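# Set blue spool on an empty post, rehang frame

## Task

Put the blue spool upright and centred on a post that has nothing on it, and return the frame to its rests. Both must stay in place with no robot holding them at the end; afterwards open the grippers and move the arms away.

## Robot and tools

Robots: three identical i2rt Big YAM arms named arm1, arm2 and arm3. Each has six revolute joints, a two-finger gripper and a wrist camera. With joints 1 and 6 at 0 and the hand level and pointing forward, the wrist camera rides on top of the hand looking toward the fingertips. Reach is roughly 1.0 m from the joint 1 axis. The arms act independently; one being slow or stopped does not pause the others. Fixed room cameras are cam_high and cam_low; wrist cameras are arm1_cam_wrist, arm2_cam_wrist, arm3_cam_wrist.

Frames: one shared scene frame, origin on the floor, +z up. The hand point is midway between the fingertips; its z axis runs along the fingers and the fingers open and close along its y axis. Hand poses depend on each foot's actual placement, which is never printed. Camera calibrations (intrinsics K, distortion, T_world_to_cam mapping scene to camera frame, pos_world) are given per camera and may be off by a few degrees and millimetres; wrist camera poses come from reported joint angles and inherit their errors.

execute_actions(actions, cameras): actions is a list holding exactly one action or none. An action is an object keyed by robot name (arm1, arm2, arm3); each robot entry contains only "joints", an object of absolute joint targets by name, not offsets. Keys and units: joint1_rad to joint6_rad in radians, gripper_m in metres (fingertip gap). Any subset of joints and robots may be given; all named motions start at once and may finish at different times. Ranges (and the tolerance counted as arrived): joint1_rad -2.879 to 2.879 (±0.045), base yaw, positive counter-clockwise seen from above, 0 unfolds the arm the way its foot faces; joint2_rad 0 to 3.141 (±0.14), shoulder, 0 puts the upper arm pointing backward near level, increasing lifts it up then forward; joint3_rad 0 to 3.019 (±0.09), elbow, 0 fully folded, increasing opens; joint4_rad -1.692 to 1.57 (±0.055), hand pitch, positive tips fingers up; joint5_rad -1.57 to 1.57 (±0.03), sideways hand swing, positive to the arm's right; joint6_rad -2.094 to 2.094 (±0.035), hand roll, positive clockwise viewed from behind the hand; gripper_m 0 to 0.093 (±0.003), grip force about 50 to 62 N per pad or lower. Example: {"arm1": {"joints": {"gripper_m": 0.05}}, "arm2": {"joints": {"joint1_rad": 0.3}}}. cameras: list of camera names or "all"; omitted or null means all, [] means none. An unknown key, unknown camera or out-of-range number rejects the whole call and nothing moves. An empty actions list just reports state and images. Joints move at different speeds, so the hand can sweep a wide arc between postures.

wait(seconds): 0 to 10; commands nothing, lets the scene run, returns the same state and images.
zoom_image(camera, region): region [x0, y0, x1, y1] in pixels of that camera's latest full image, origin top-left, at most 504 by 504.
read_manual(section): only "licences"; returns URDF licence text, no motion.
finished_scene(scene): ends the current scene by its number after the last command has been held; irreversible; reports success and gives the next task. Replying without a tool call ends everything.

Reading results: joint_positions gives current angles. joint_status tells how each commanded motion of the last accepted action ended. off_target: stopped short and may still be pushing. contact_stop or time_out: old target dropped and the joint holds where it stopped, except a timed-out joint may keep a target within 0.375, 0.375, 0.113, 0.225, 0.075, 0.3 rad (joints 1 to 6) of its position and keep pushing, moving on if freed. "joint command not followed" (often with a cause: line) means a safety check blocked that arm's joint targets, typically self- or arm-to-arm collision; the gripper part still runs; those joints read not_followed and may be retried with each later action until valid targets are sent. Calls without an action never show this line. on_its_own lists what the call did not command; "held at" is the held target, not the position. Omitted joints may still be driving to old targets. A joint holding a load sinks over time. Tiny target changes may not move a joint. If a result reports a stop, the remaining motion calls in that reply are skipped.

Hazards: the arms do not stop on contact and can push hard; to relieve pushing, send a joint its reported position. Sustained pushing or holding heats motors: MOTOR HOT appears from 85 °C; at 100 °C that arm and gripper go limp and fall (OVER-TEMPERATURE FAULT, joint_status limit_stop_at_motor_heat; resend targets after cooling). A hard press between two robots fails and ends the run; hard hits may too. The collision check may act late and ignores fingers, gripper housings and wrist cameras. Nothing reports robot-to-robot contact. Knocking objects out of the work area or onto the floor fails the task; avoid drops, slips, slams and hard shoves. Loose objects may occasionally get a brief push from outside. The simulation keeps running while you compose replies, with the robot holding its last command.

Each tool is called after "Call:" as name([rows], argument=value, ...), one row to a line, values as JSON.

## Session

Call:
execute_actions(actions=[])

Scene clock: 0.00 s.
arm1.joint_positions: joint1_rad=-0.369 joint2_rad=+0.624 joint3_rad=+1.394 joint4_rad=-1.194 joint5_rad=+0.168 joint6_rad=+0.374 gripper_m=+0.095
arm1.joint_status: not commanded
arm1.hand: x=+1.2396 y=+0.1256 z=+1.4262 quat_wxyz=(-0.079, +0.752, -0.362, -0.545) (m; scene frame)
arm2.joint_positions: joint1_rad=-0.115 joint2_rad=+0.536 joint3_rad=+1.446 joint4_rad=-1.318 joint5_rad=-0.050 joint6_rad=+0.271 gripper_m=+0.094
arm2.joint_status: not commanded
arm2.hand: x=-0.6461 y=+1.0739 z=+1.4154 quat_wxyz=(-0.497, -0.552, -0.632, +0.223) (m; scene frame)
arm3.joint_positions: joint1_rad=+0.322 joint2_rad=+0.439 joint3_rad=+1.355 joint4_rad=-1.173 joint5_rad=+0.112 joint6_rad=+0.296 gripper_m=+0.095
arm3.joint_status: not commanded
arm3.hand: x=-0.6750 y=-1.0942 z=+1.4015 quat_wxyz=(-0.444, +0.378, -0.690, -0.429) (m; scene frame)
pictures: arm1_cam_wrist, arm2_cam_wrist, arm3_cam_wrist, cam_high, cam_low
Images, in order (width x height): arm1_cam_wrist 616x616, arm2_cam_wrist 616x616, arm3_cam_wrist 616x616, cam_high 896x504, cam_low 896x504.

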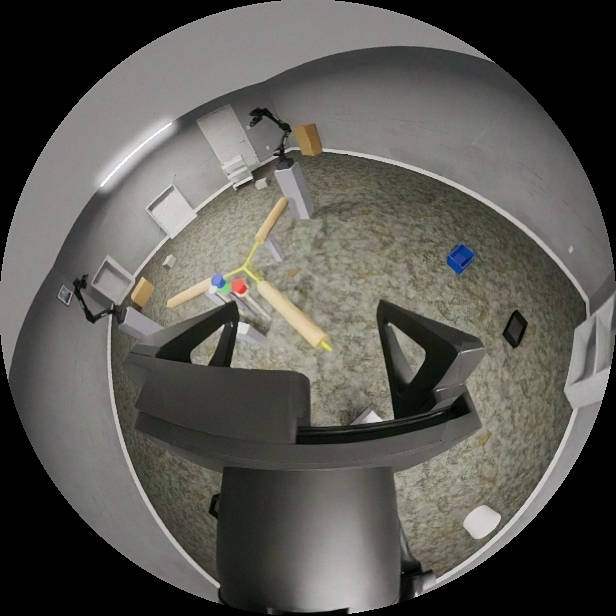

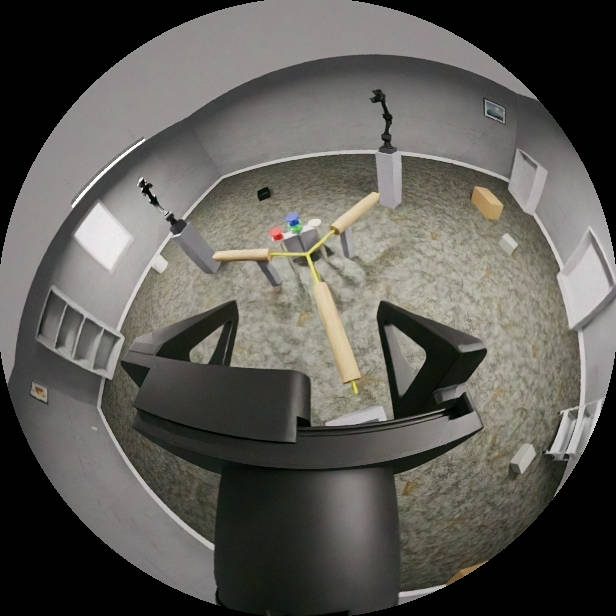

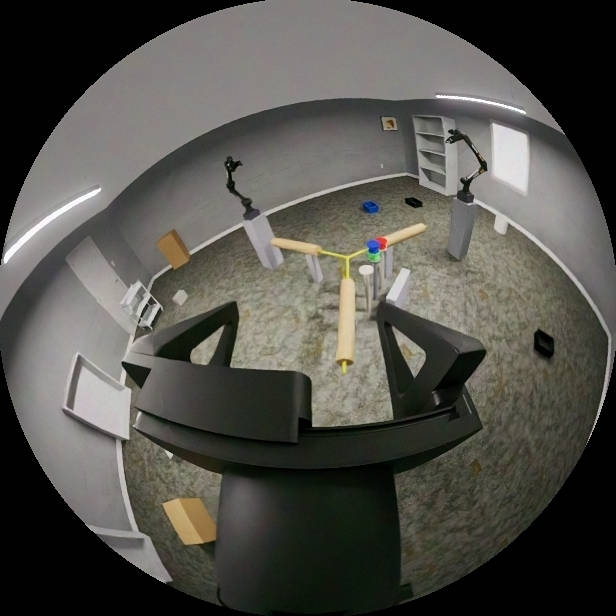

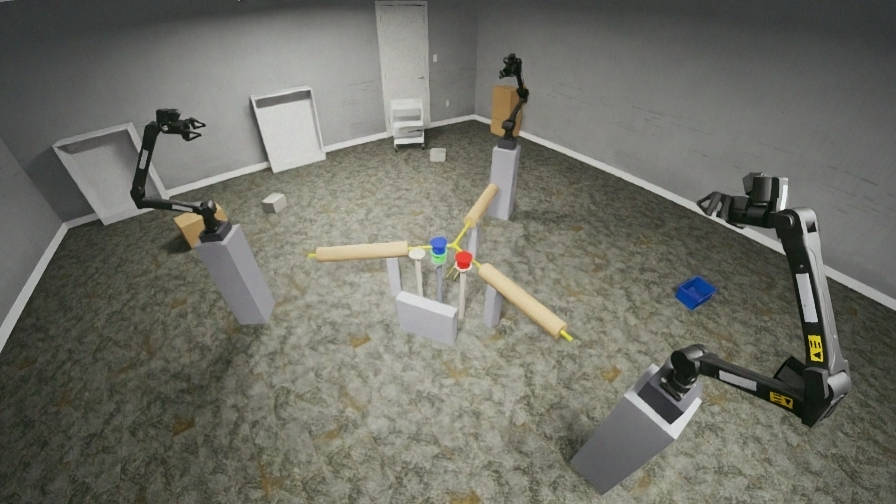

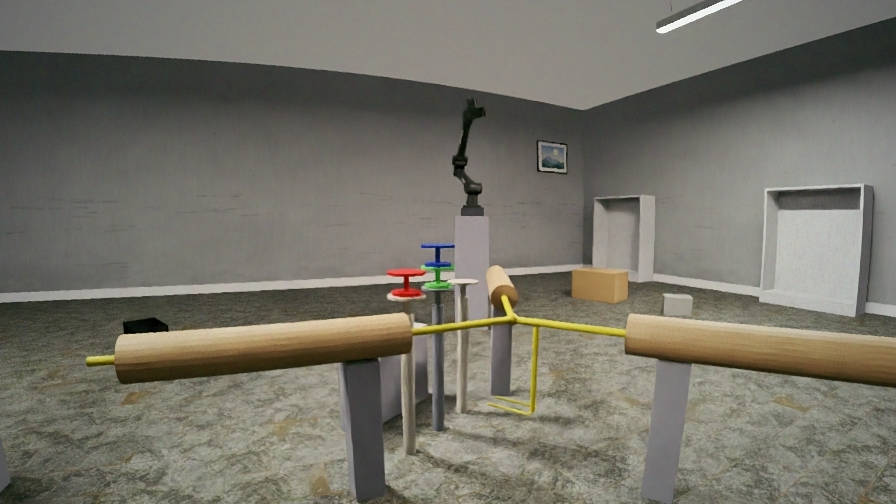

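Call:
zoom_image(camera="cam_low", region=[330, 220, 630, 470])

Call:
zoom_image(camera="cam_high", region=[290, 170, 590, 360])

Region (330, 220, 630, 470) of cam_low's 896x504 image, scaled by 1.680, with more detail than that image has.

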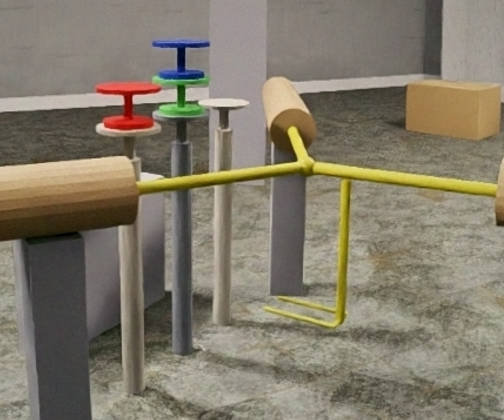

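Region (290, 170, 590, 360) of cam_high's 896x504 image, scaled by 1.680, with more detail than that image has; it fills the top 319 rows of this view, and the rest is white.

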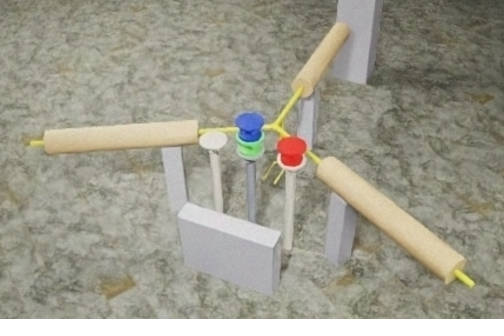

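Call:
zoom_image(camera="cam_low", region=[70, 320, 170, 400])

Call:
zoom_image(camera="cam_high", region=[520, 300, 600, 360])

Call:
zoom_image(camera="arm2_cam_wrist", region=[200, 170, 420, 430])

Region (70, 320, 170, 400) of cam_low's 896x504 image, scaled by 5.040, with more detail than that image has; it fills the top 403 rows of this view, and the rest is white.

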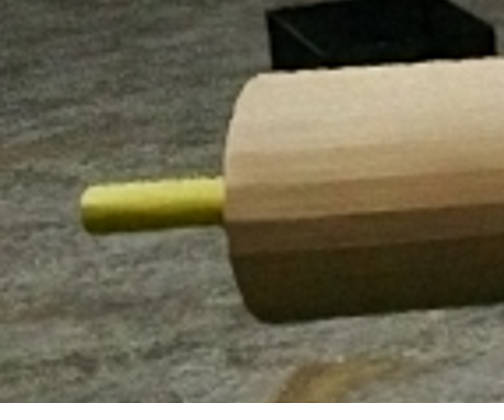

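Region (520, 300, 600, 360) of cam_high's 896x504 image, scaled by 6.300, with more detail than that image has; it fills the top 378 rows of this view, and the rest is white.

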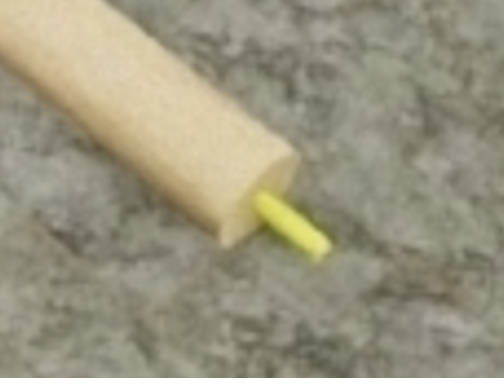

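Region (200, 170, 420, 430) of arm2_cam_wrist's 616x616 image, scaled by 1.938, with more detail than that image has; it fills the left 426 columns of this view, and the rest is white.

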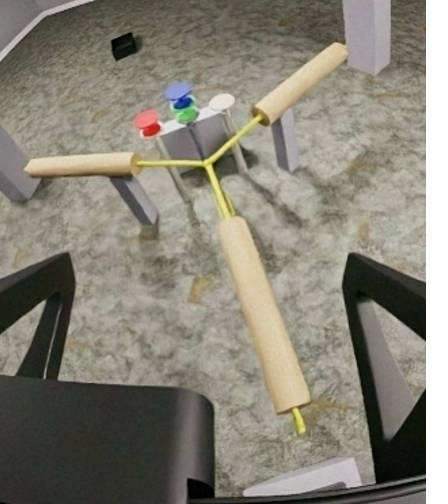

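Call:
execute_actions([
  {"arm1":{"joints":{"joint1_rad":-0.352,"joint2_rad":2.566,"joint3_rad":1.538,"joint4_rad":-0.543,"joint5_rad":0,"joint6_rad":-0.426,"gripper_m":0.093}},"arm2":{"joints":{"joint1_rad":-0.047,"joint2_rad":1.9,"joint3_rad":0.8,"joint4_rad":0.0,"joint5_rad":0,"joint6_rad":-0.114,"gripper_m":0.093}},"arm3":{"joints":{"joint1_rad":0.197,"joint2_rad":2.478,"joint3_rad":1.521,"joint4_rad":-0.613,"joint5_rad":0,"joint6_rad":0.169,"gripper_m":0.093}}},
])

Scene clock: 69.73 s.
arm1.joint_positions: joint1_rad=-0.367 joint2_rad=+2.581 joint3_rad=+1.523 joint4_rad=-0.559 joint5_rad=+0.004 joint6_rad=-0.415 gripper_m=+0.093
arm1.joint_status: all done
arm1.hand: x=+0.9378 y=+0.2218 z=+0.5531 quat_wxyz=(+0.007, +1.000, +0.003, +0.016) (m; scene frame)
arm2.joint_positions: joint1_rad=-0.053 joint2_rad=+1.907 joint3_rad=+0.792 joint4_rad=-0.014 joint5_rad=-0.003 joint6_rad=-0.103 gripper_m=+0.093
arm2.joint_status: all done
arm2.hand: x=-0.5200 y=+0.8185 z=+0.7259 quat_wxyz=(-0.176, -0.481, -0.850, +0.121) (m; scene frame)
arm3.joint_positions: joint1_rad=+0.205 joint2_rad=+2.490 joint3_rad=+1.511 joint4_rad=-0.618 joint5_rad=+0.004 joint6_rad=+0.182 gripper_m=+0.093
arm3.joint_status: all done
arm3.hand: x=-0.5532 y=-0.7073 z=+0.5579 quat_wxyz=(+0.003, +0.517, -0.856, +0.004) (m; scene frame)
pictures: arm1_cam_wrist, arm2_cam_wrist, arm3_cam_wrist, cam_high, cam_low
camera_calibration (this result's frames):
arm1_cam_wrist: T_world_to_cam=[[-0.00864717, 0.999906, -0.0106865, -0.209965], [0.780805, 0.0134281, 0.62463, -1.0779], [0.624715, -0.00294275, -0.780847, -0.0326423], [0, 0, 0, 1]] pos_world=[0.860204, 0.224323, 0.645555]
arm2_cam_wrist: T_world_to_cam=[[-0.858884, -0.511689, 0.0221796, -0.0428964], [-0.499156, 0.845976, 0.18753, -1.08277], [-0.11472, 0.149995, -0.982008, 0.649448], [0, 0, 0, 1]] pos_world=[-0.502811, 0.796636, 0.841767]
arm3_cam_wrist: T_world_to_cam=[[0.885851, -0.463954, 0.00374811, 0.159995], [-0.379391, -0.719693, 0.581468, -1.03423], [-0.267077, -0.516516, -0.813561, 0.0625059], [0, 0, 0, 1]] pos_world=[-0.517414, -0.63781, 0.651622]
Images, in order (width x height): arm1_cam_wrist 616x616, arm2_cam_wrist 616x616, arm3_cam_wrist 616x616, cam_high 896x504, cam_low 896x504.

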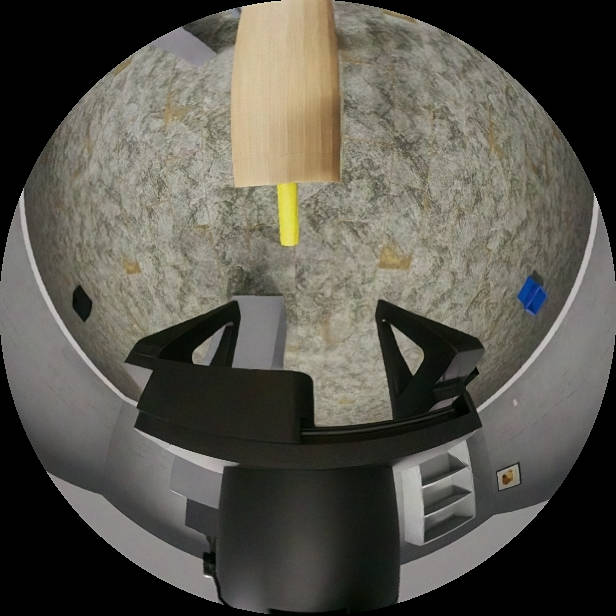

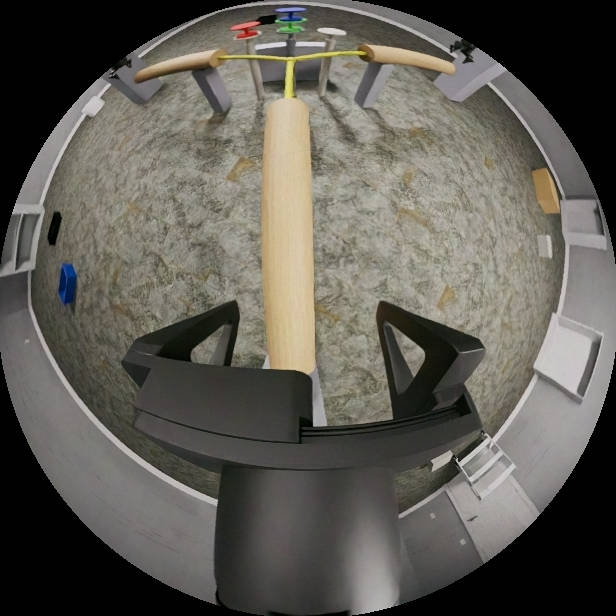

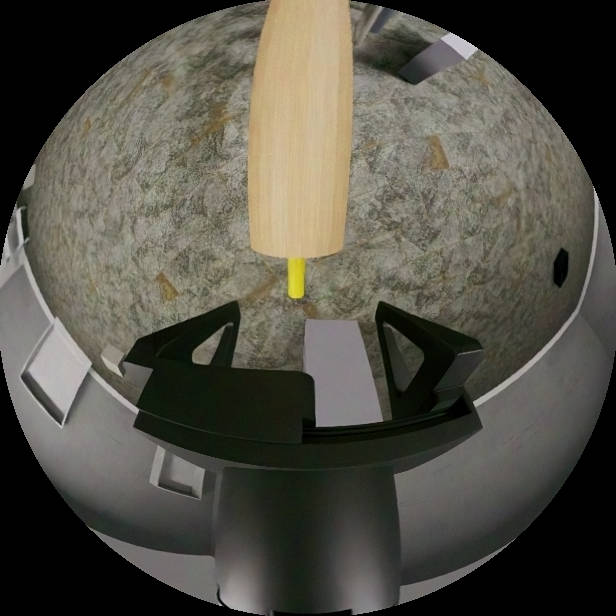

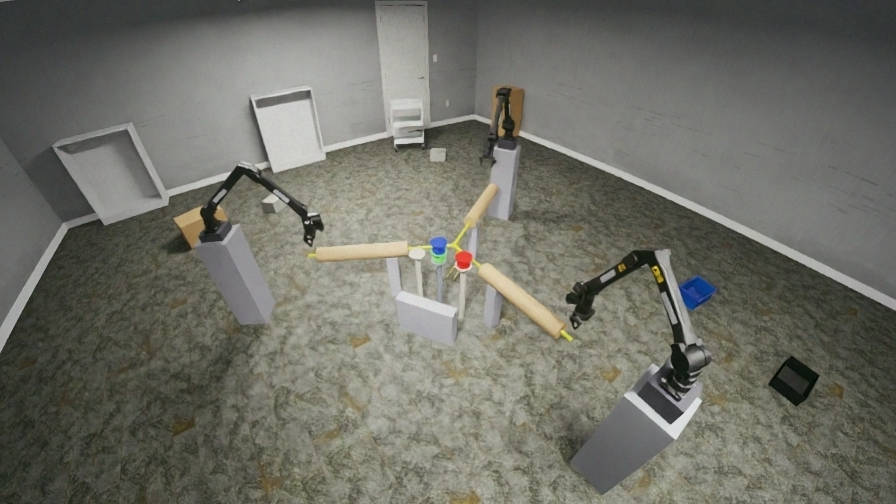

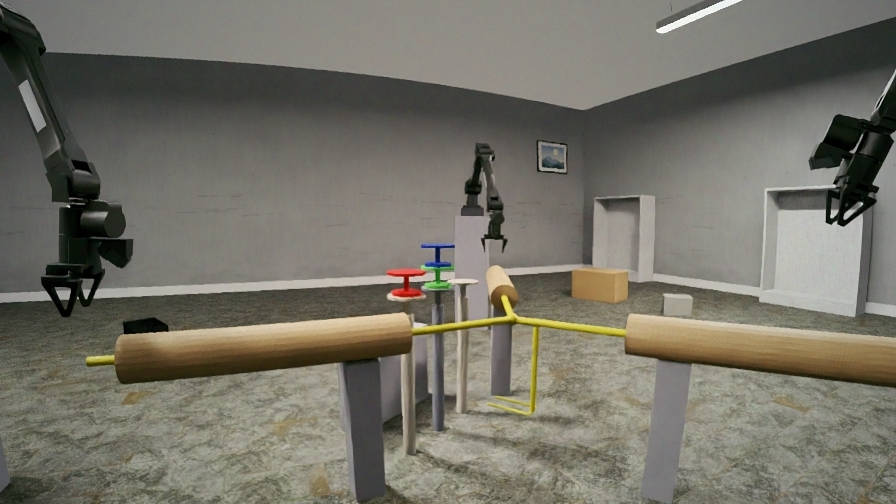

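Call:
execute_actions([
  {"arm1":{"joints":{"joint1_rad":-0.307,"joint2_rad":2.742,"joint3_rad":1.665,"joint4_rad":-0.465,"joint5_rad":0,"joint6_rad":-0.36}},"arm2":{"joints":{"joint1_rad":-0.02,"joint2_rad":2.355,"joint3_rad":0.55,"joint4_rad":0.265,"joint5_rad":0,"joint6_rad":-0.098}},"arm3":{"joints":{"joint1_rad":0.244,"joint2_rad":2.611,"joint3_rad":1.488,"joint4_rad":-0.44,"joint5_rad":0,"joint6_rad":0.24}}},
], cameras=["arm1_cam_wrist","arm2_cam_wrist","arm3_cam_wrist","cam_low"])

Scene clock: 93.73 s.
arm1.joint_positions: joint1_rad=-0.308 joint2_rad=+2.754 joint3_rad=+1.648 joint4_rad=-0.475 joint5_rad=+0.003 joint6_rad=-0.372 gripper_m=+0.093
arm1.joint_status: all done
arm1.hand: x=+0.9129 y=+0.1959 z=+0.4811 quat_wxyz=(-0.001, +1.000, +0.011, -0.001) (m; scene frame)
arm2.joint_positions: joint1_rad=-0.024 joint2_rad=+2.366 joint3_rad=+0.547 joint4_rad=+0.256 joint5_rad=-0.002 joint6_rad=-0.103 gripper_m=+0.093
arm2.joint_status: all done
arm2.hand: x=-0.6142 y=+1.0380 z=+0.5596 quat_wxyz=(+0.000, -0.480, -0.877, -0.004) (m; scene frame)
arm3.joint_positions: joint1_rad=+0.242 joint2_rad=+2.620 joint3_rad=+1.479 joint4_rad=-0.449 joint5_rad=+0.004 joint6_rad=+0.227 gripper_m=+0.093
arm3.joint_status: all done
arm3.hand: x=-0.5817 y=-0.7310 z=+0.4814 quat_wxyz=(+0.000, +0.513, -0.858, +0.002) (m; scene frame)
pictures: arm1_cam_wrist, arm2_cam_wrist, arm3_cam_wrist, cam_low
camera_calibration (this result's frames):
arm1_cam_wrist: T_world_to_cam=[[-0.024264, 0.999697, 0.00424704, -0.177922], [0.801533, 0.0169151, 0.597711, -1.01982], [0.597458, 0.017907, -0.8017, -0.0425645], [0, 0, 0, 1]] pos_world=[0.838532, 0.19588, 0.576189]
arm2_cam_wrist: T_world_to_cam=[[-0.842526, -0.538232, -0.0213321, 0.0541689], [-0.448205, 0.678536, 0.581981, -1.29991], [-0.298766, 0.499895, -0.812923, -0.128505], [0, 0, 0, 1]] pos_world=[-0.57538, 0.975428, 0.653213]
arm3_cam_wrist: T_world_to_cam=[[0.88191, -0.47141, 0.00267327, 0.167275], [-0.386988, -0.720714, 0.575163, -1.01966], [-0.269211, -0.508276, -0.818035, -0.0126236], [0, 0, 0, 1]] pos_world=[-0.545517, -0.662446, 0.575698]
Images, in order (width x height): arm1_cam_wrist 616x616, arm2_cam_wrist 616x616, arm3_cam_wrist 616x616, cam_low 896x504.

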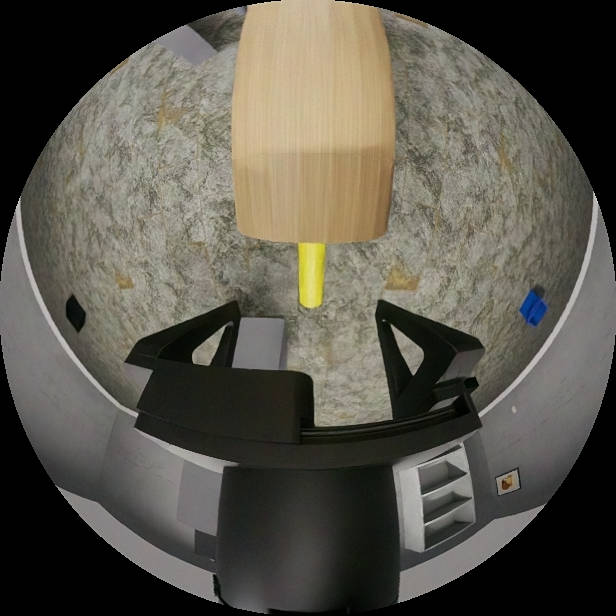

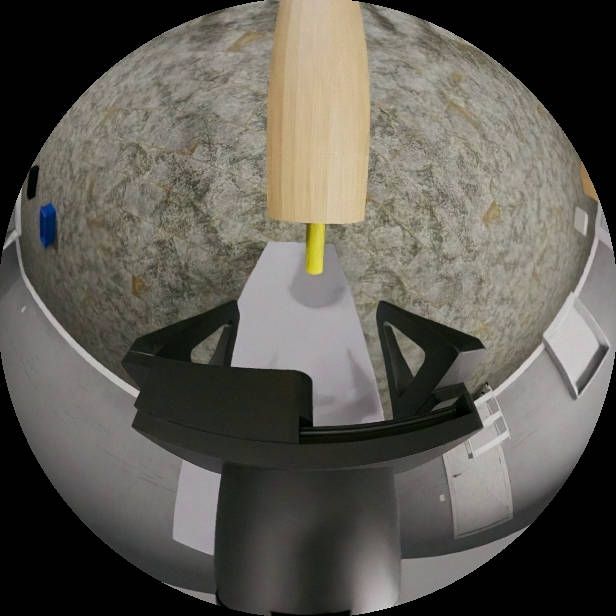

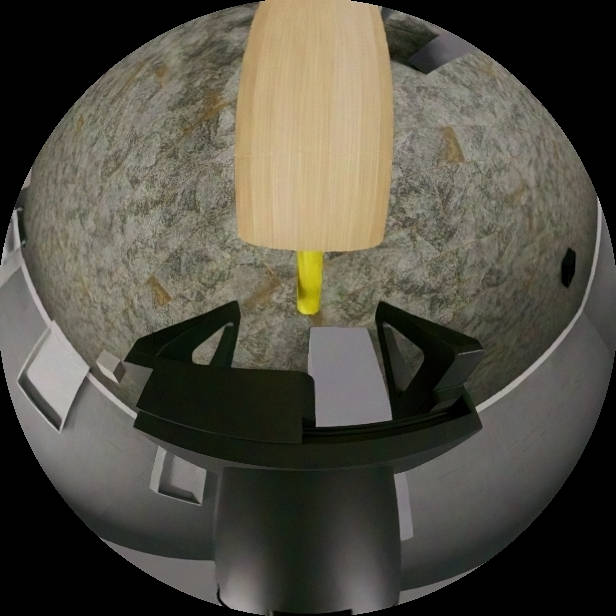

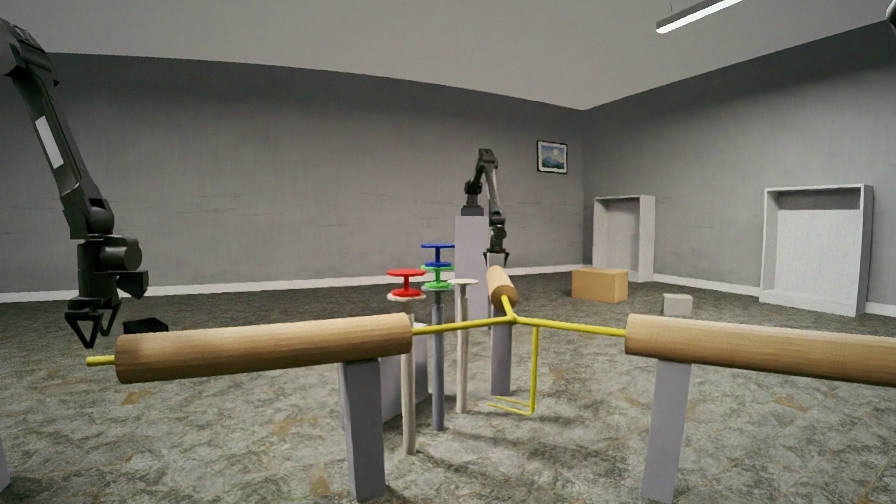

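Call:
execute_actions([
  {"arm1":{"joints":{"joint2_rad":2.885,"joint3_rad":1.78,"joint4_rad":-0.441}},"arm2":{"joints":{"joint1_rad":-0.052,"joint2_rad":2.643,"joint3_rad":0.682,"joint4_rad":0.43,"joint6_rad":-0.135}},"arm3":{"joints":{"joint1_rad":0.248,"joint2_rad":2.75,"joint3_rad":1.553,"joint4_rad":-0.361}}},
], cameras=["arm1_cam_wrist","arm2_cam_wrist","arm3_cam_wrist","cam_low"])

Scene clock: 114.83 s.
arm1.joint_positions: joint1_rad=-0.308 joint2_rad=+2.892 joint3_rad=+1.759 joint4_rad=-0.452 joint5_rad=+0.003 joint6_rad=-0.371 gripper_m=+0.093
arm1.joint_status: all done
arm1.hand: x=+0.9150 y=+0.1950 z=+0.4240 quat_wxyz=(+0.000, +1.000, +0.011, +0.001) (m; scene frame)
arm2.joint_positions: joint1_rad=-0.046 joint2_rad=+2.657 joint3_rad=+0.691 joint4_rad=+0.422 joint5_rad=-0.002 joint6_rad=-0.123 gripper_m=+0.093
arm2.joint_status: all done
arm2.hand: x=-0.6191 y=+1.0363 z=+0.4768 quat_wxyz=(-0.007, -0.480, -0.877, +0.002) (m; scene frame)
arm3.joint_positions: joint1_rad=+0.242 joint2_rad=+2.756 joint3_rad=+1.547 joint4_rad=-0.365 joint5_rad=+0.004 joint6_rad=+0.227 gripper_m=+0.093
arm3.joint_status: all done
arm3.hand: x=-0.5830 y=-0.7356 z=+0.4210 quat_wxyz=(-0.006, +0.513, -0.858, -0.004) (m; scene frame)
pictures: arm1_cam_wrist, arm2_cam_wrist, arm3_cam_wrist, cam_low
camera_calibration (this result's frames):
arm1_cam_wrist: T_world_to_cam=[[-0.0239095, 0.999711, 0.0025747, -0.176335], [0.798962, 0.0175601, 0.601126, -0.986547], [0.600906, 0.0164297, -0.79915, -0.0935001], [0, 0, 0, 1]] pos_world=[0.840182, 0.195144, 0.518772]
arm2_cam_wrist: T_world_to_cam=[[-0.843219, -0.537241, -0.0188391, 0.0446752], [-0.451764, 0.689195, 0.566498, -1.25871], [-0.291362, 0.486193, -0.823848, -0.172476], [0, 0, 0, 1]] pos_world=[-0.581221, 0.975352, 0.571804]
arm3_cam_wrist: T_world_to_cam=[[0.8819, -0.471436, -0.000912526, 0.167905], [-0.389387, -0.729502, 0.562321, -0.991206], [-0.265764, -0.495555, -0.826919, -0.0495921], [0, 0, 0, 1]] pos_world=[-0.547217, -0.668506, 0.51652]
Images, in order (width x height): arm1_cam_wrist 616x616, arm2_cam_wrist 616x616, arm3_cam_wrist 616x616, cam_low 896x504.

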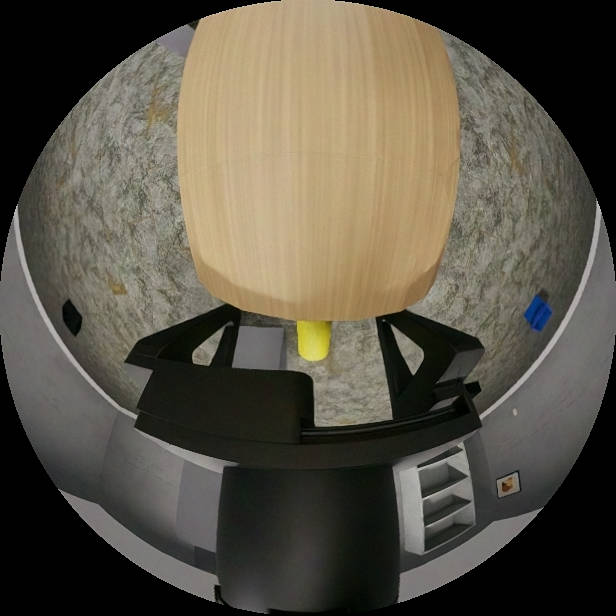

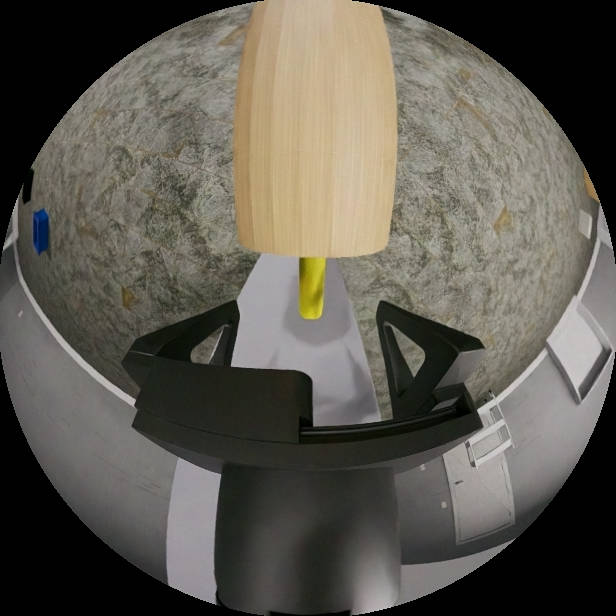

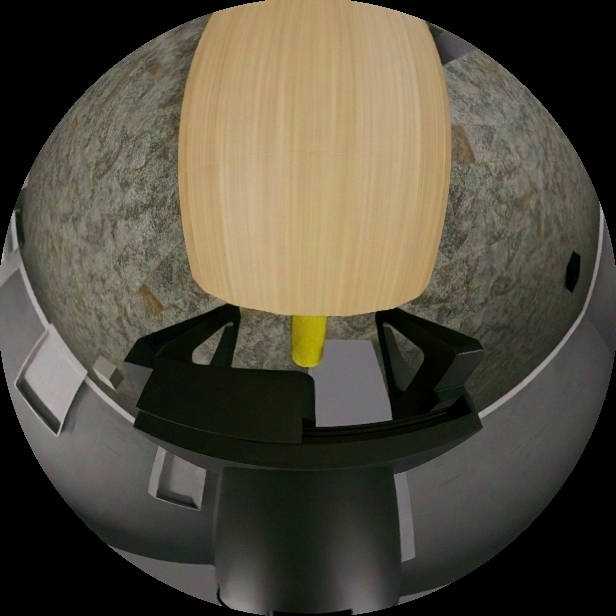

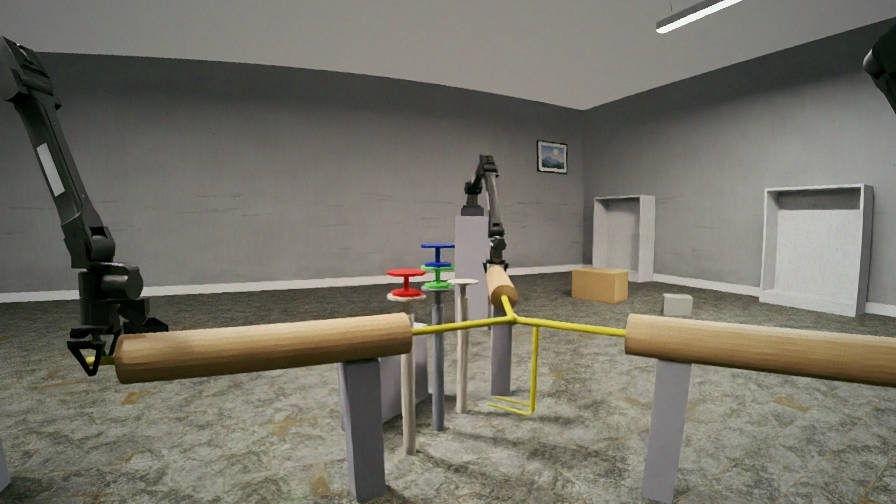

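Call:
execute_actions([
  {"arm2":{"joints":{"joint2_rad":2.825,"joint3_rad":0.797,"joint4_rad":0.479}}},
], cameras=["arm2_cam_wrist","cam_high","cam_low"])

Call:
zoom_image(camera="cam_high", region=[390, 215, 510, 300])

Call:
zoom_image(camera="cam_low", region=[380, 230, 500, 310])

Call:
zoom_image(camera="cam_low", region=[470, 300, 570, 430])

Scene clock: 136.73 s.
arm1.joint_positions: joint1_rad=-0.308 joint2_rad=+2.892 joint3_rad=+1.759 joint4_rad=-0.452 joint5_rad=+0.003 joint6_rad=-0.371 gripper_m=+0.093
arm1.joint_status: not commanded
arm1.hand: x=+0.9150 y=+0.1950 z=+0.4240 quat_wxyz=(+0.000, +1.000, +0.011, +0.001) (m; scene frame)
arm2.joint_positions: joint1_rad=-0.046 joint2_rad=+2.837 joint3_rad=+0.804 joint4_rad=+0.475 joint5_rad=-0.002 joint6_rad=-0.124 gripper_m=+0.093
arm2.joint_status: all done
arm2.hand: x=-0.6241 y=+1.0472 z=+0.4200 quat_wxyz=(-0.002, -0.480, -0.877, -0.002) (m; scene frame)
arm3.joint_positions: joint1_rad=+0.242 joint2_rad=+2.756 joint3_rad=+1.547 joint4_rad=-0.365 joint5_rad=+0.004 joint6_rad=+0.227 gripper_m=+0.093
arm3.joint_status: not commanded
arm3.hand: x=-0.5830 y=-0.7356 z=+0.4210 quat_wxyz=(-0.006, +0.513, -0.858, -0.004) (m; scene frame)
pictures: arm2_cam_wrist, cam_high, cam_low
camera_calibration (this result's frames):
arm2_cam_wrist: T_world_to_cam=[[-0.843098, -0.537375, -0.0203698, 0.0460984], [-0.448954, 0.682511, 0.576731, -1.2318], [-0.296018, 0.495385, -0.81668, -0.241448], [0, 0, 0, 1]] pos_world=[-0.585631, 0.985102, 0.514173]
Images, in order (width x height): arm2_cam_wrist 616x616, cam_high 896x504, cam_low 896x504.

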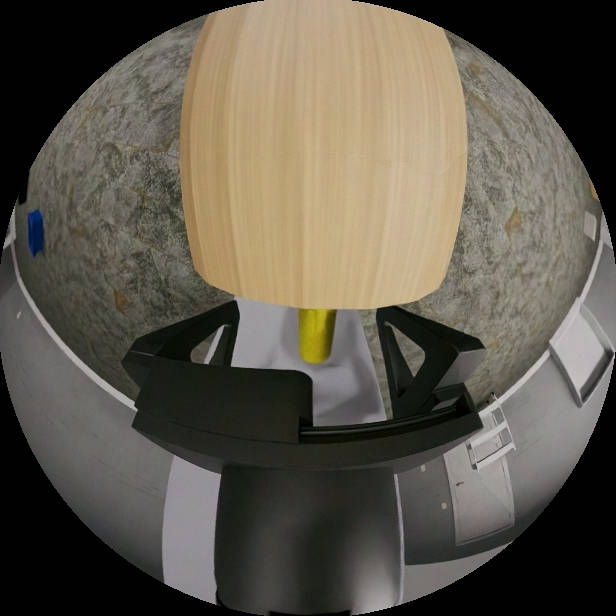

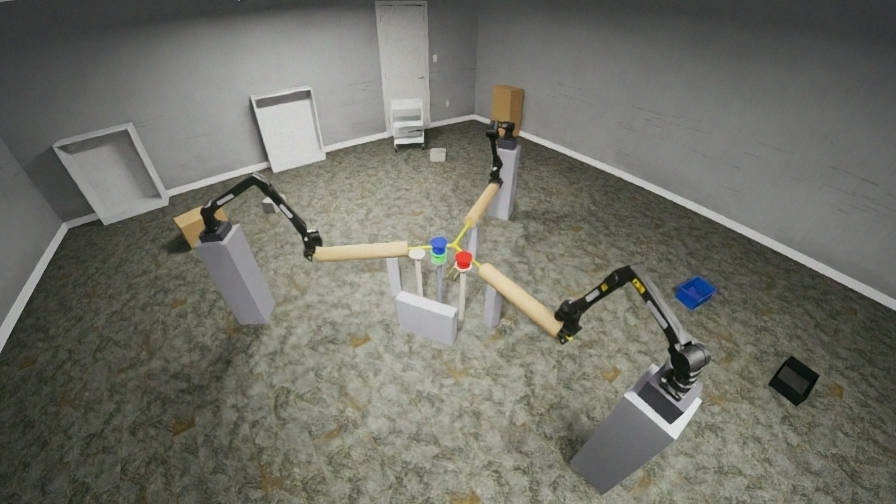

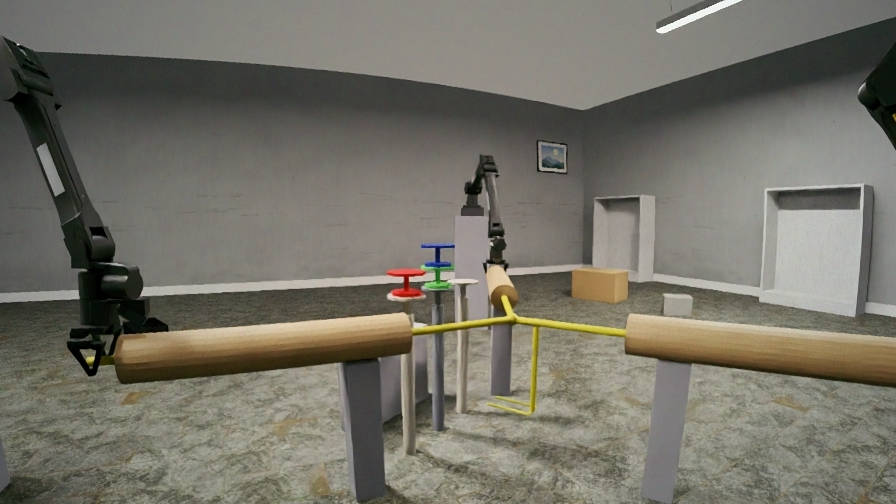

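Region (390, 215, 510, 300) of cam_high's 896x504 image, scaled by 4.200, with more detail than that image has; it fills the top 357 rows of this view, and the rest is white.

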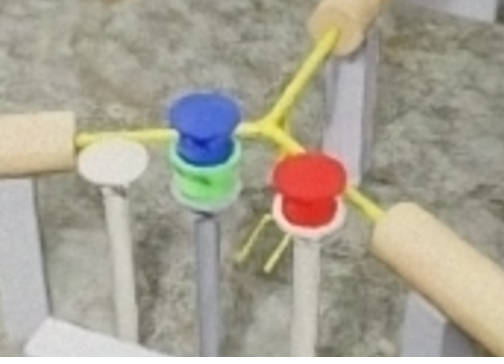

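Region (380, 230, 500, 310) of cam_low's 896x504 image, scaled by 4.200, with more detail than that image has.

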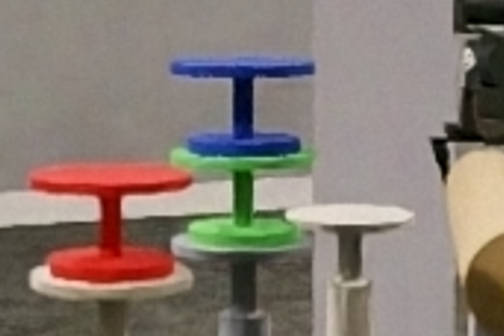

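Region (470, 300, 570, 430) of cam_low's 896x504 image, scaled by 3.877, with more detail than that image has; it fills the left 388 columns of this view, and the rest is white.

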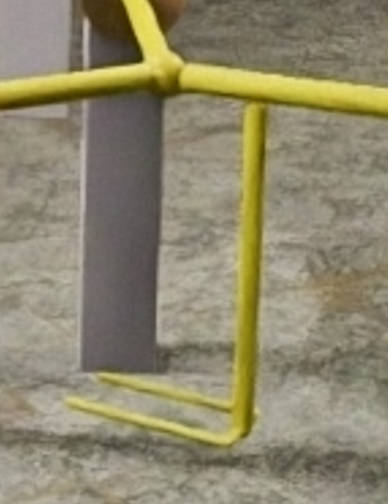

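Call:
execute_actions([
  {"arm1":{"joints":{"gripper_m":0.0}},"arm2":{"joints":{"gripper_m":0.0}},"arm3":{"joints":{"gripper_m":0.0}}},
], cameras=[])

Call:
execute_actions([
  {"arm1":{"joints":{"joint2_rad":2.705,"joint3_rad":1.635,"joint4_rad":-0.49}},"arm2":{"joints":{"joint2_rad":2.61,"joint3_rad":0.64,"joint4_rad":0.415}},"arm3":{"joints":{"joint2_rad":2.572,"joint3_rad":1.445,"joint4_rad":-0.427}}},
], cameras=["cam_high","cam_low"])

Scene clock: 148.53 s.
arm1.joint_positions: joint1_rad=-0.309 joint2_rad=+2.892 joint3_rad=+1.759 joint4_rad=-0.452 joint5_rad=+0.005 joint6_rad=-0.366 gripper_m=+0.019
arm1.joint_status: gripper_m off_target (ended at +0.019, target +0.000)
arm1.hand: x=+0.9152 y=+0.1955 z=+0.4240 quat_wxyz=(-0.001, +1.000, +0.008, +0.001) (m; scene frame)
arm2.joint_positions: joint1_rad=-0.048 joint2_rad=+2.837 joint3_rad=+0.804 joint4_rad=+0.477 joint5_rad=+0.003 joint6_rad=-0.121 gripper_m=+0.018
arm2.joint_status: gripper_m off_target (ended at +0.018, target +0.000)
arm2.hand: x=-0.6253 y=+1.0463 z=+0.4200 quat_wxyz=(-0.001, -0.483, -0.876, +0.001) (m; scene frame)
arm3.joint_positions: joint1_rad=+0.243 joint2_rad=+2.756 joint3_rad=+1.547 joint4_rad=-0.364 joint5_rad=-0.003 joint6_rad=+0.241 gripper_m=+0.019
arm3.joint_status: gripper_m off_target (ended at +0.019, target +0.000)
arm3.hand: x=-0.5846 y=-0.7348 z=+0.4210 quat_wxyz=(-0.004, +0.508, -0.861, -0.006) (m; scene frame)
pictures: none
No camera images: the call's "cameras" was empty. Leave "cameras" out to get every camera's image.

Scene clock: 149.63 s.
arm1.joint_positions: joint1_rad=-0.304 joint2_rad=+2.746 joint3_rad=+1.637 joint4_rad=-0.476 joint5_rad=+0.002 joint6_rad=-0.358 gripper_m=+0.019
arm1.joint_status: all done
arm1.hand: x=+0.9151 y=+0.1928 z=+0.4833 quat_wxyz=(+0.000, +1.000, +0.006, +0.001) (m; scene frame)
arm2.joint_positions: joint1_rad=-0.048 joint2_rad=+2.628 joint3_rad=+0.653 joint4_rad=+0.416 joint5_rad=+0.002 joint6_rad=-0.120 gripper_m=+0.018
arm2.joint_status: all done
arm2.hand: x=-0.6247 y=+1.0448 z=+0.4887 quat_wxyz=(+0.000, -0.483, -0.876, +0.000) (m; scene frame)
arm3.joint_positions: joint1_rad=+0.244 joint2_rad=+2.595 joint3_rad=+1.439 joint4_rad=-0.424 joint5_rad=-0.002 joint6_rad=+0.243 gripper_m=+0.019
arm3.joint_status: all done
arm3.hand: x=-0.5853 y=-0.7366 z=+0.4878 quat_wxyz=(-0.001, +0.507, -0.862, -0.004) (m; scene frame)
pictures: cam_high, cam_low
Images, in order (width x height): cam_high 896x504, cam_low 896x504.

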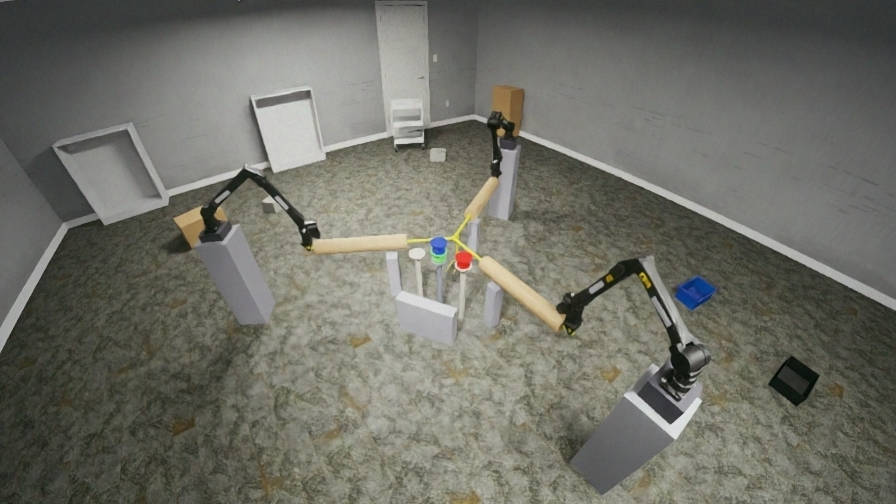

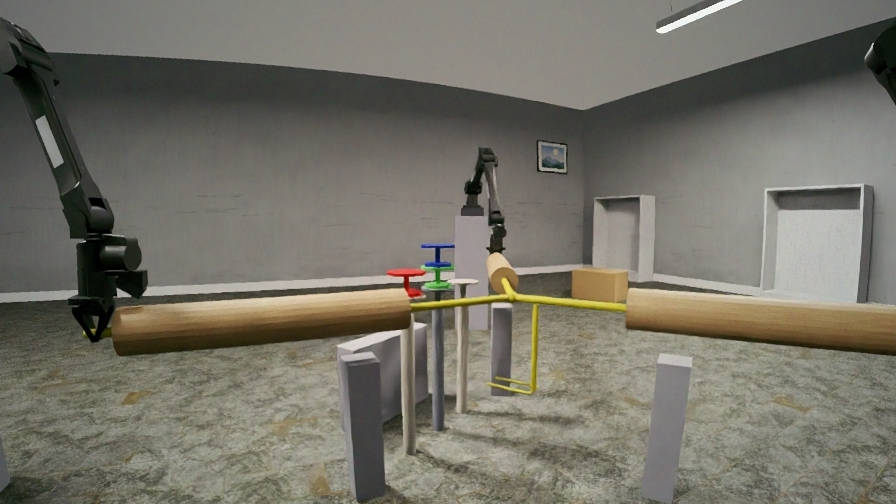

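Call:
execute_actions([
  {"arm1":{"joints":{"joint2_rad":2.52,"joint3_rad":1.522,"joint4_rad":-0.558,"joint6_rad":-0.364}},"arm2":{"joints":{"joint2_rad":2.364,"joint3_rad":0.506,"joint4_rad":0.302,"joint6_rad":-0.121}},"arm3":{"joints":{"joint2_rad":2.402,"joint3_rad":1.363,"joint4_rad":-0.509}}},
], cameras=[])

Call:
execute_actions([
  {"arm1":{"joints":{"joint2_rad":2.368,"joint3_rad":1.46,"joint4_rad":-0.645}},"arm2":{"joints":{"joint2_rad":2.068,"joint3_rad":0.414,"joint4_rad":0.1}},"arm3":{"joints":{"joint2_rad":2.249,"joint3_rad":1.32,"joint4_rad":-0.618}}},
], cameras=[])

Call:
execute_actions([
  {"arm1":{"joints":{"joint2_rad":2.228,"joint3_rad":1.43,"joint4_rad":-0.755}},"arm2":{"joints":{"joint2_rad":1.735,"joint3_rad":0.375,"joint4_rad":-0.191}},"arm3":{"joints":{"joint2_rad":2.109,"joint3_rad":1.31,"joint4_rad":-0.747}}},
], cameras=["cam_high","cam_low"])

Scene clock: 154.13 s.
arm1.joint_positions: joint1_rad=-0.305 joint2_rad=+2.558 joint3_rad=+1.520 joint4_rad=-0.548 joint5_rad=+0.004 joint6_rad=-0.359 gripper_m=+0.019
arm1.joint_status: all done
arm1.hand: x=+0.9146 y=+0.1938 z=+0.5654 quat_wxyz=(+0.000, +1.000, +0.006, +0.001) (m; scene frame)
arm2.joint_positions: joint1_rad=-0.048 joint2_rad=+2.382 joint3_rad=+0.515 joint4_rad=+0.308 joint5_rad=+0.001 joint6_rad=-0.118 gripper_m=+0.018
arm2.joint_status: all done
arm2.hand: x=-0.6258 y=+1.0468 z=+0.5595 quat_wxyz=(-0.001, -0.484, -0.875, -0.001) (m; scene frame)
arm3.joint_positions: joint1_rad=+0.246 joint2_rad=+2.423 joint3_rad=+1.355 joint4_rad=-0.509 joint5_rad=-0.001 joint6_rad=+0.245 gripper_m=+0.019
arm3.joint_status: all done
arm3.hand: x=-0.5862 y=-0.7353 z=+0.5623 quat_wxyz=(-0.003, +0.508, -0.862, -0.005) (m; scene frame)
pictures: none
No camera images: the call's "cameras" was empty. Leave "cameras" out to get every camera's image.

Scene clock: 155.07 s.
arm1.joint_positions: joint1_rad=-0.305 joint2_rad=+2.408 joint3_rad=+1.457 joint4_rad=-0.635 joint5_rad=+0.003 joint6_rad=-0.359 gripper_m=+0.019
arm1.joint_status: all done
arm1.hand: x=+0.9148 y=+0.1938 z=+0.6344 quat_wxyz=(+0.000, +1.000, +0.006, +0.001) (m; scene frame)
arm2.joint_positions: joint1_rad=-0.048 joint2_rad=+2.084 joint3_rad=+0.417 joint4_rad=+0.109 joint5_rad=+0.000 joint6_rad=-0.118 gripper_m=+0.018
arm2.joint_status: all done
arm2.hand: x=-0.6259 y=+1.0470 z=+0.6295 quat_wxyz=(-0.001, -0.484, -0.875, -0.001) (m; scene frame)
arm3.joint_positions: joint1_rad=+0.247 joint2_rad=+2.269 joint3_rad=+1.310 joint4_rad=-0.619 joint5_rad=-0.001 joint6_rad=+0.246 gripper_m=+0.019
arm3.joint_status: all done
arm3.hand: x=-0.5866 y=-0.7357 z=+0.6326 quat_wxyz=(-0.003, +0.508, -0.862, -0.004) (m; scene frame)
pictures: none
No camera images: the call's "cameras" was empty. Leave "cameras" out to get every camera's image.

Scene clock: 156.07 s.
arm1.joint_positions: joint1_rad=-0.305 joint2_rad=+2.266 joint3_rad=+1.425 joint4_rad=-0.747 joint5_rad=+0.003 joint6_rad=-0.360 gripper_m=+0.019
arm1.joint_status: all done
arm1.hand: x=+0.9154 y=+0.1939 z=+0.7048 quat_wxyz=(+0.001, +1.000, +0.006, +0.002) (m; scene frame)
arm2.joint_positions: joint1_rad=-0.048 joint2_rad=+1.750 joint3_rad=+0.374 joint4_rad=-0.181 joint5_rad=+0.000 joint6_rad=-0.118 gripper_m=+0.018
arm2.joint_status: all done
arm2.hand: x=-0.6258 y=+1.0462 z=+0.6990 quat_wxyz=(-0.002, -0.484, -0.875, -0.001) (m; scene frame)
arm3.joint_positions: joint1_rad=+0.246 joint2_rad=+2.127 joint3_rad=+1.299 joint4_rad=-0.749 joint5_rad=-0.001 joint6_rad=+0.246 gripper_m=+0.019
arm3.joint_status: all done
arm3.hand: x=-0.5862 y=-0.7359 z=+0.7029 quat_wxyz=(-0.003, +0.507, -0.862, -0.004) (m; scene frame)
pictures: cam_high, cam_low
Images, in order (width x height): cam_high 896x504, cam_low 896x504.

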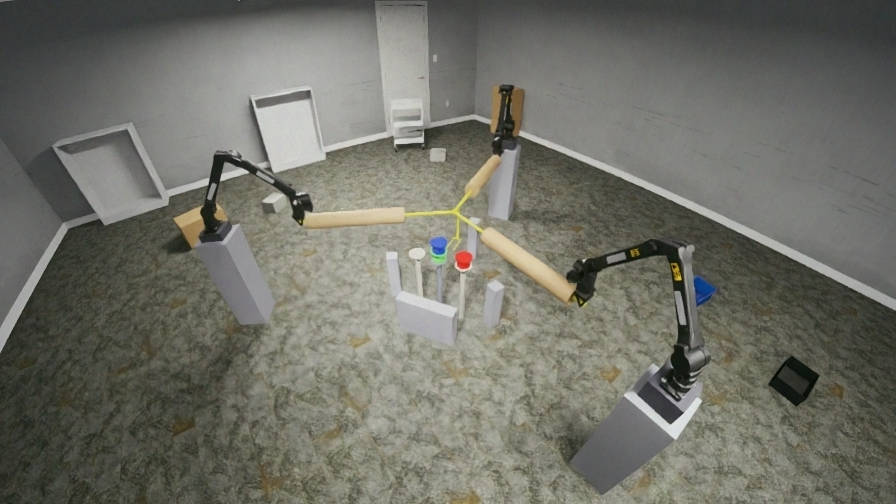

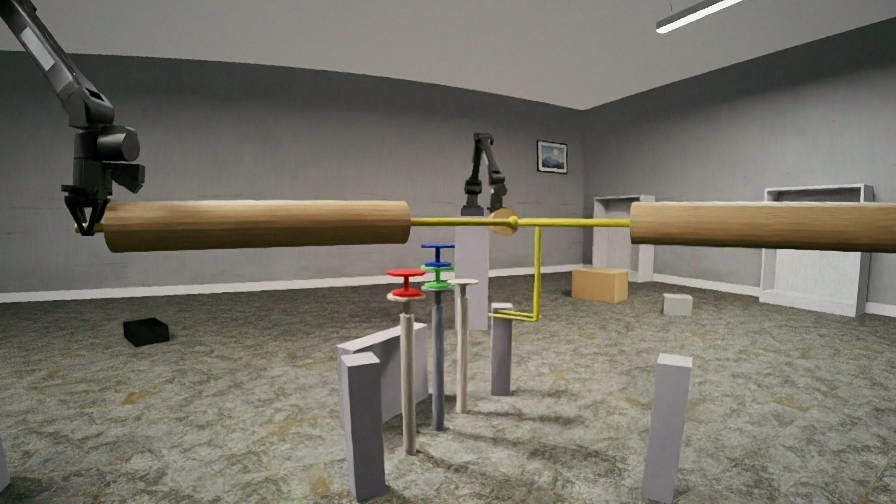

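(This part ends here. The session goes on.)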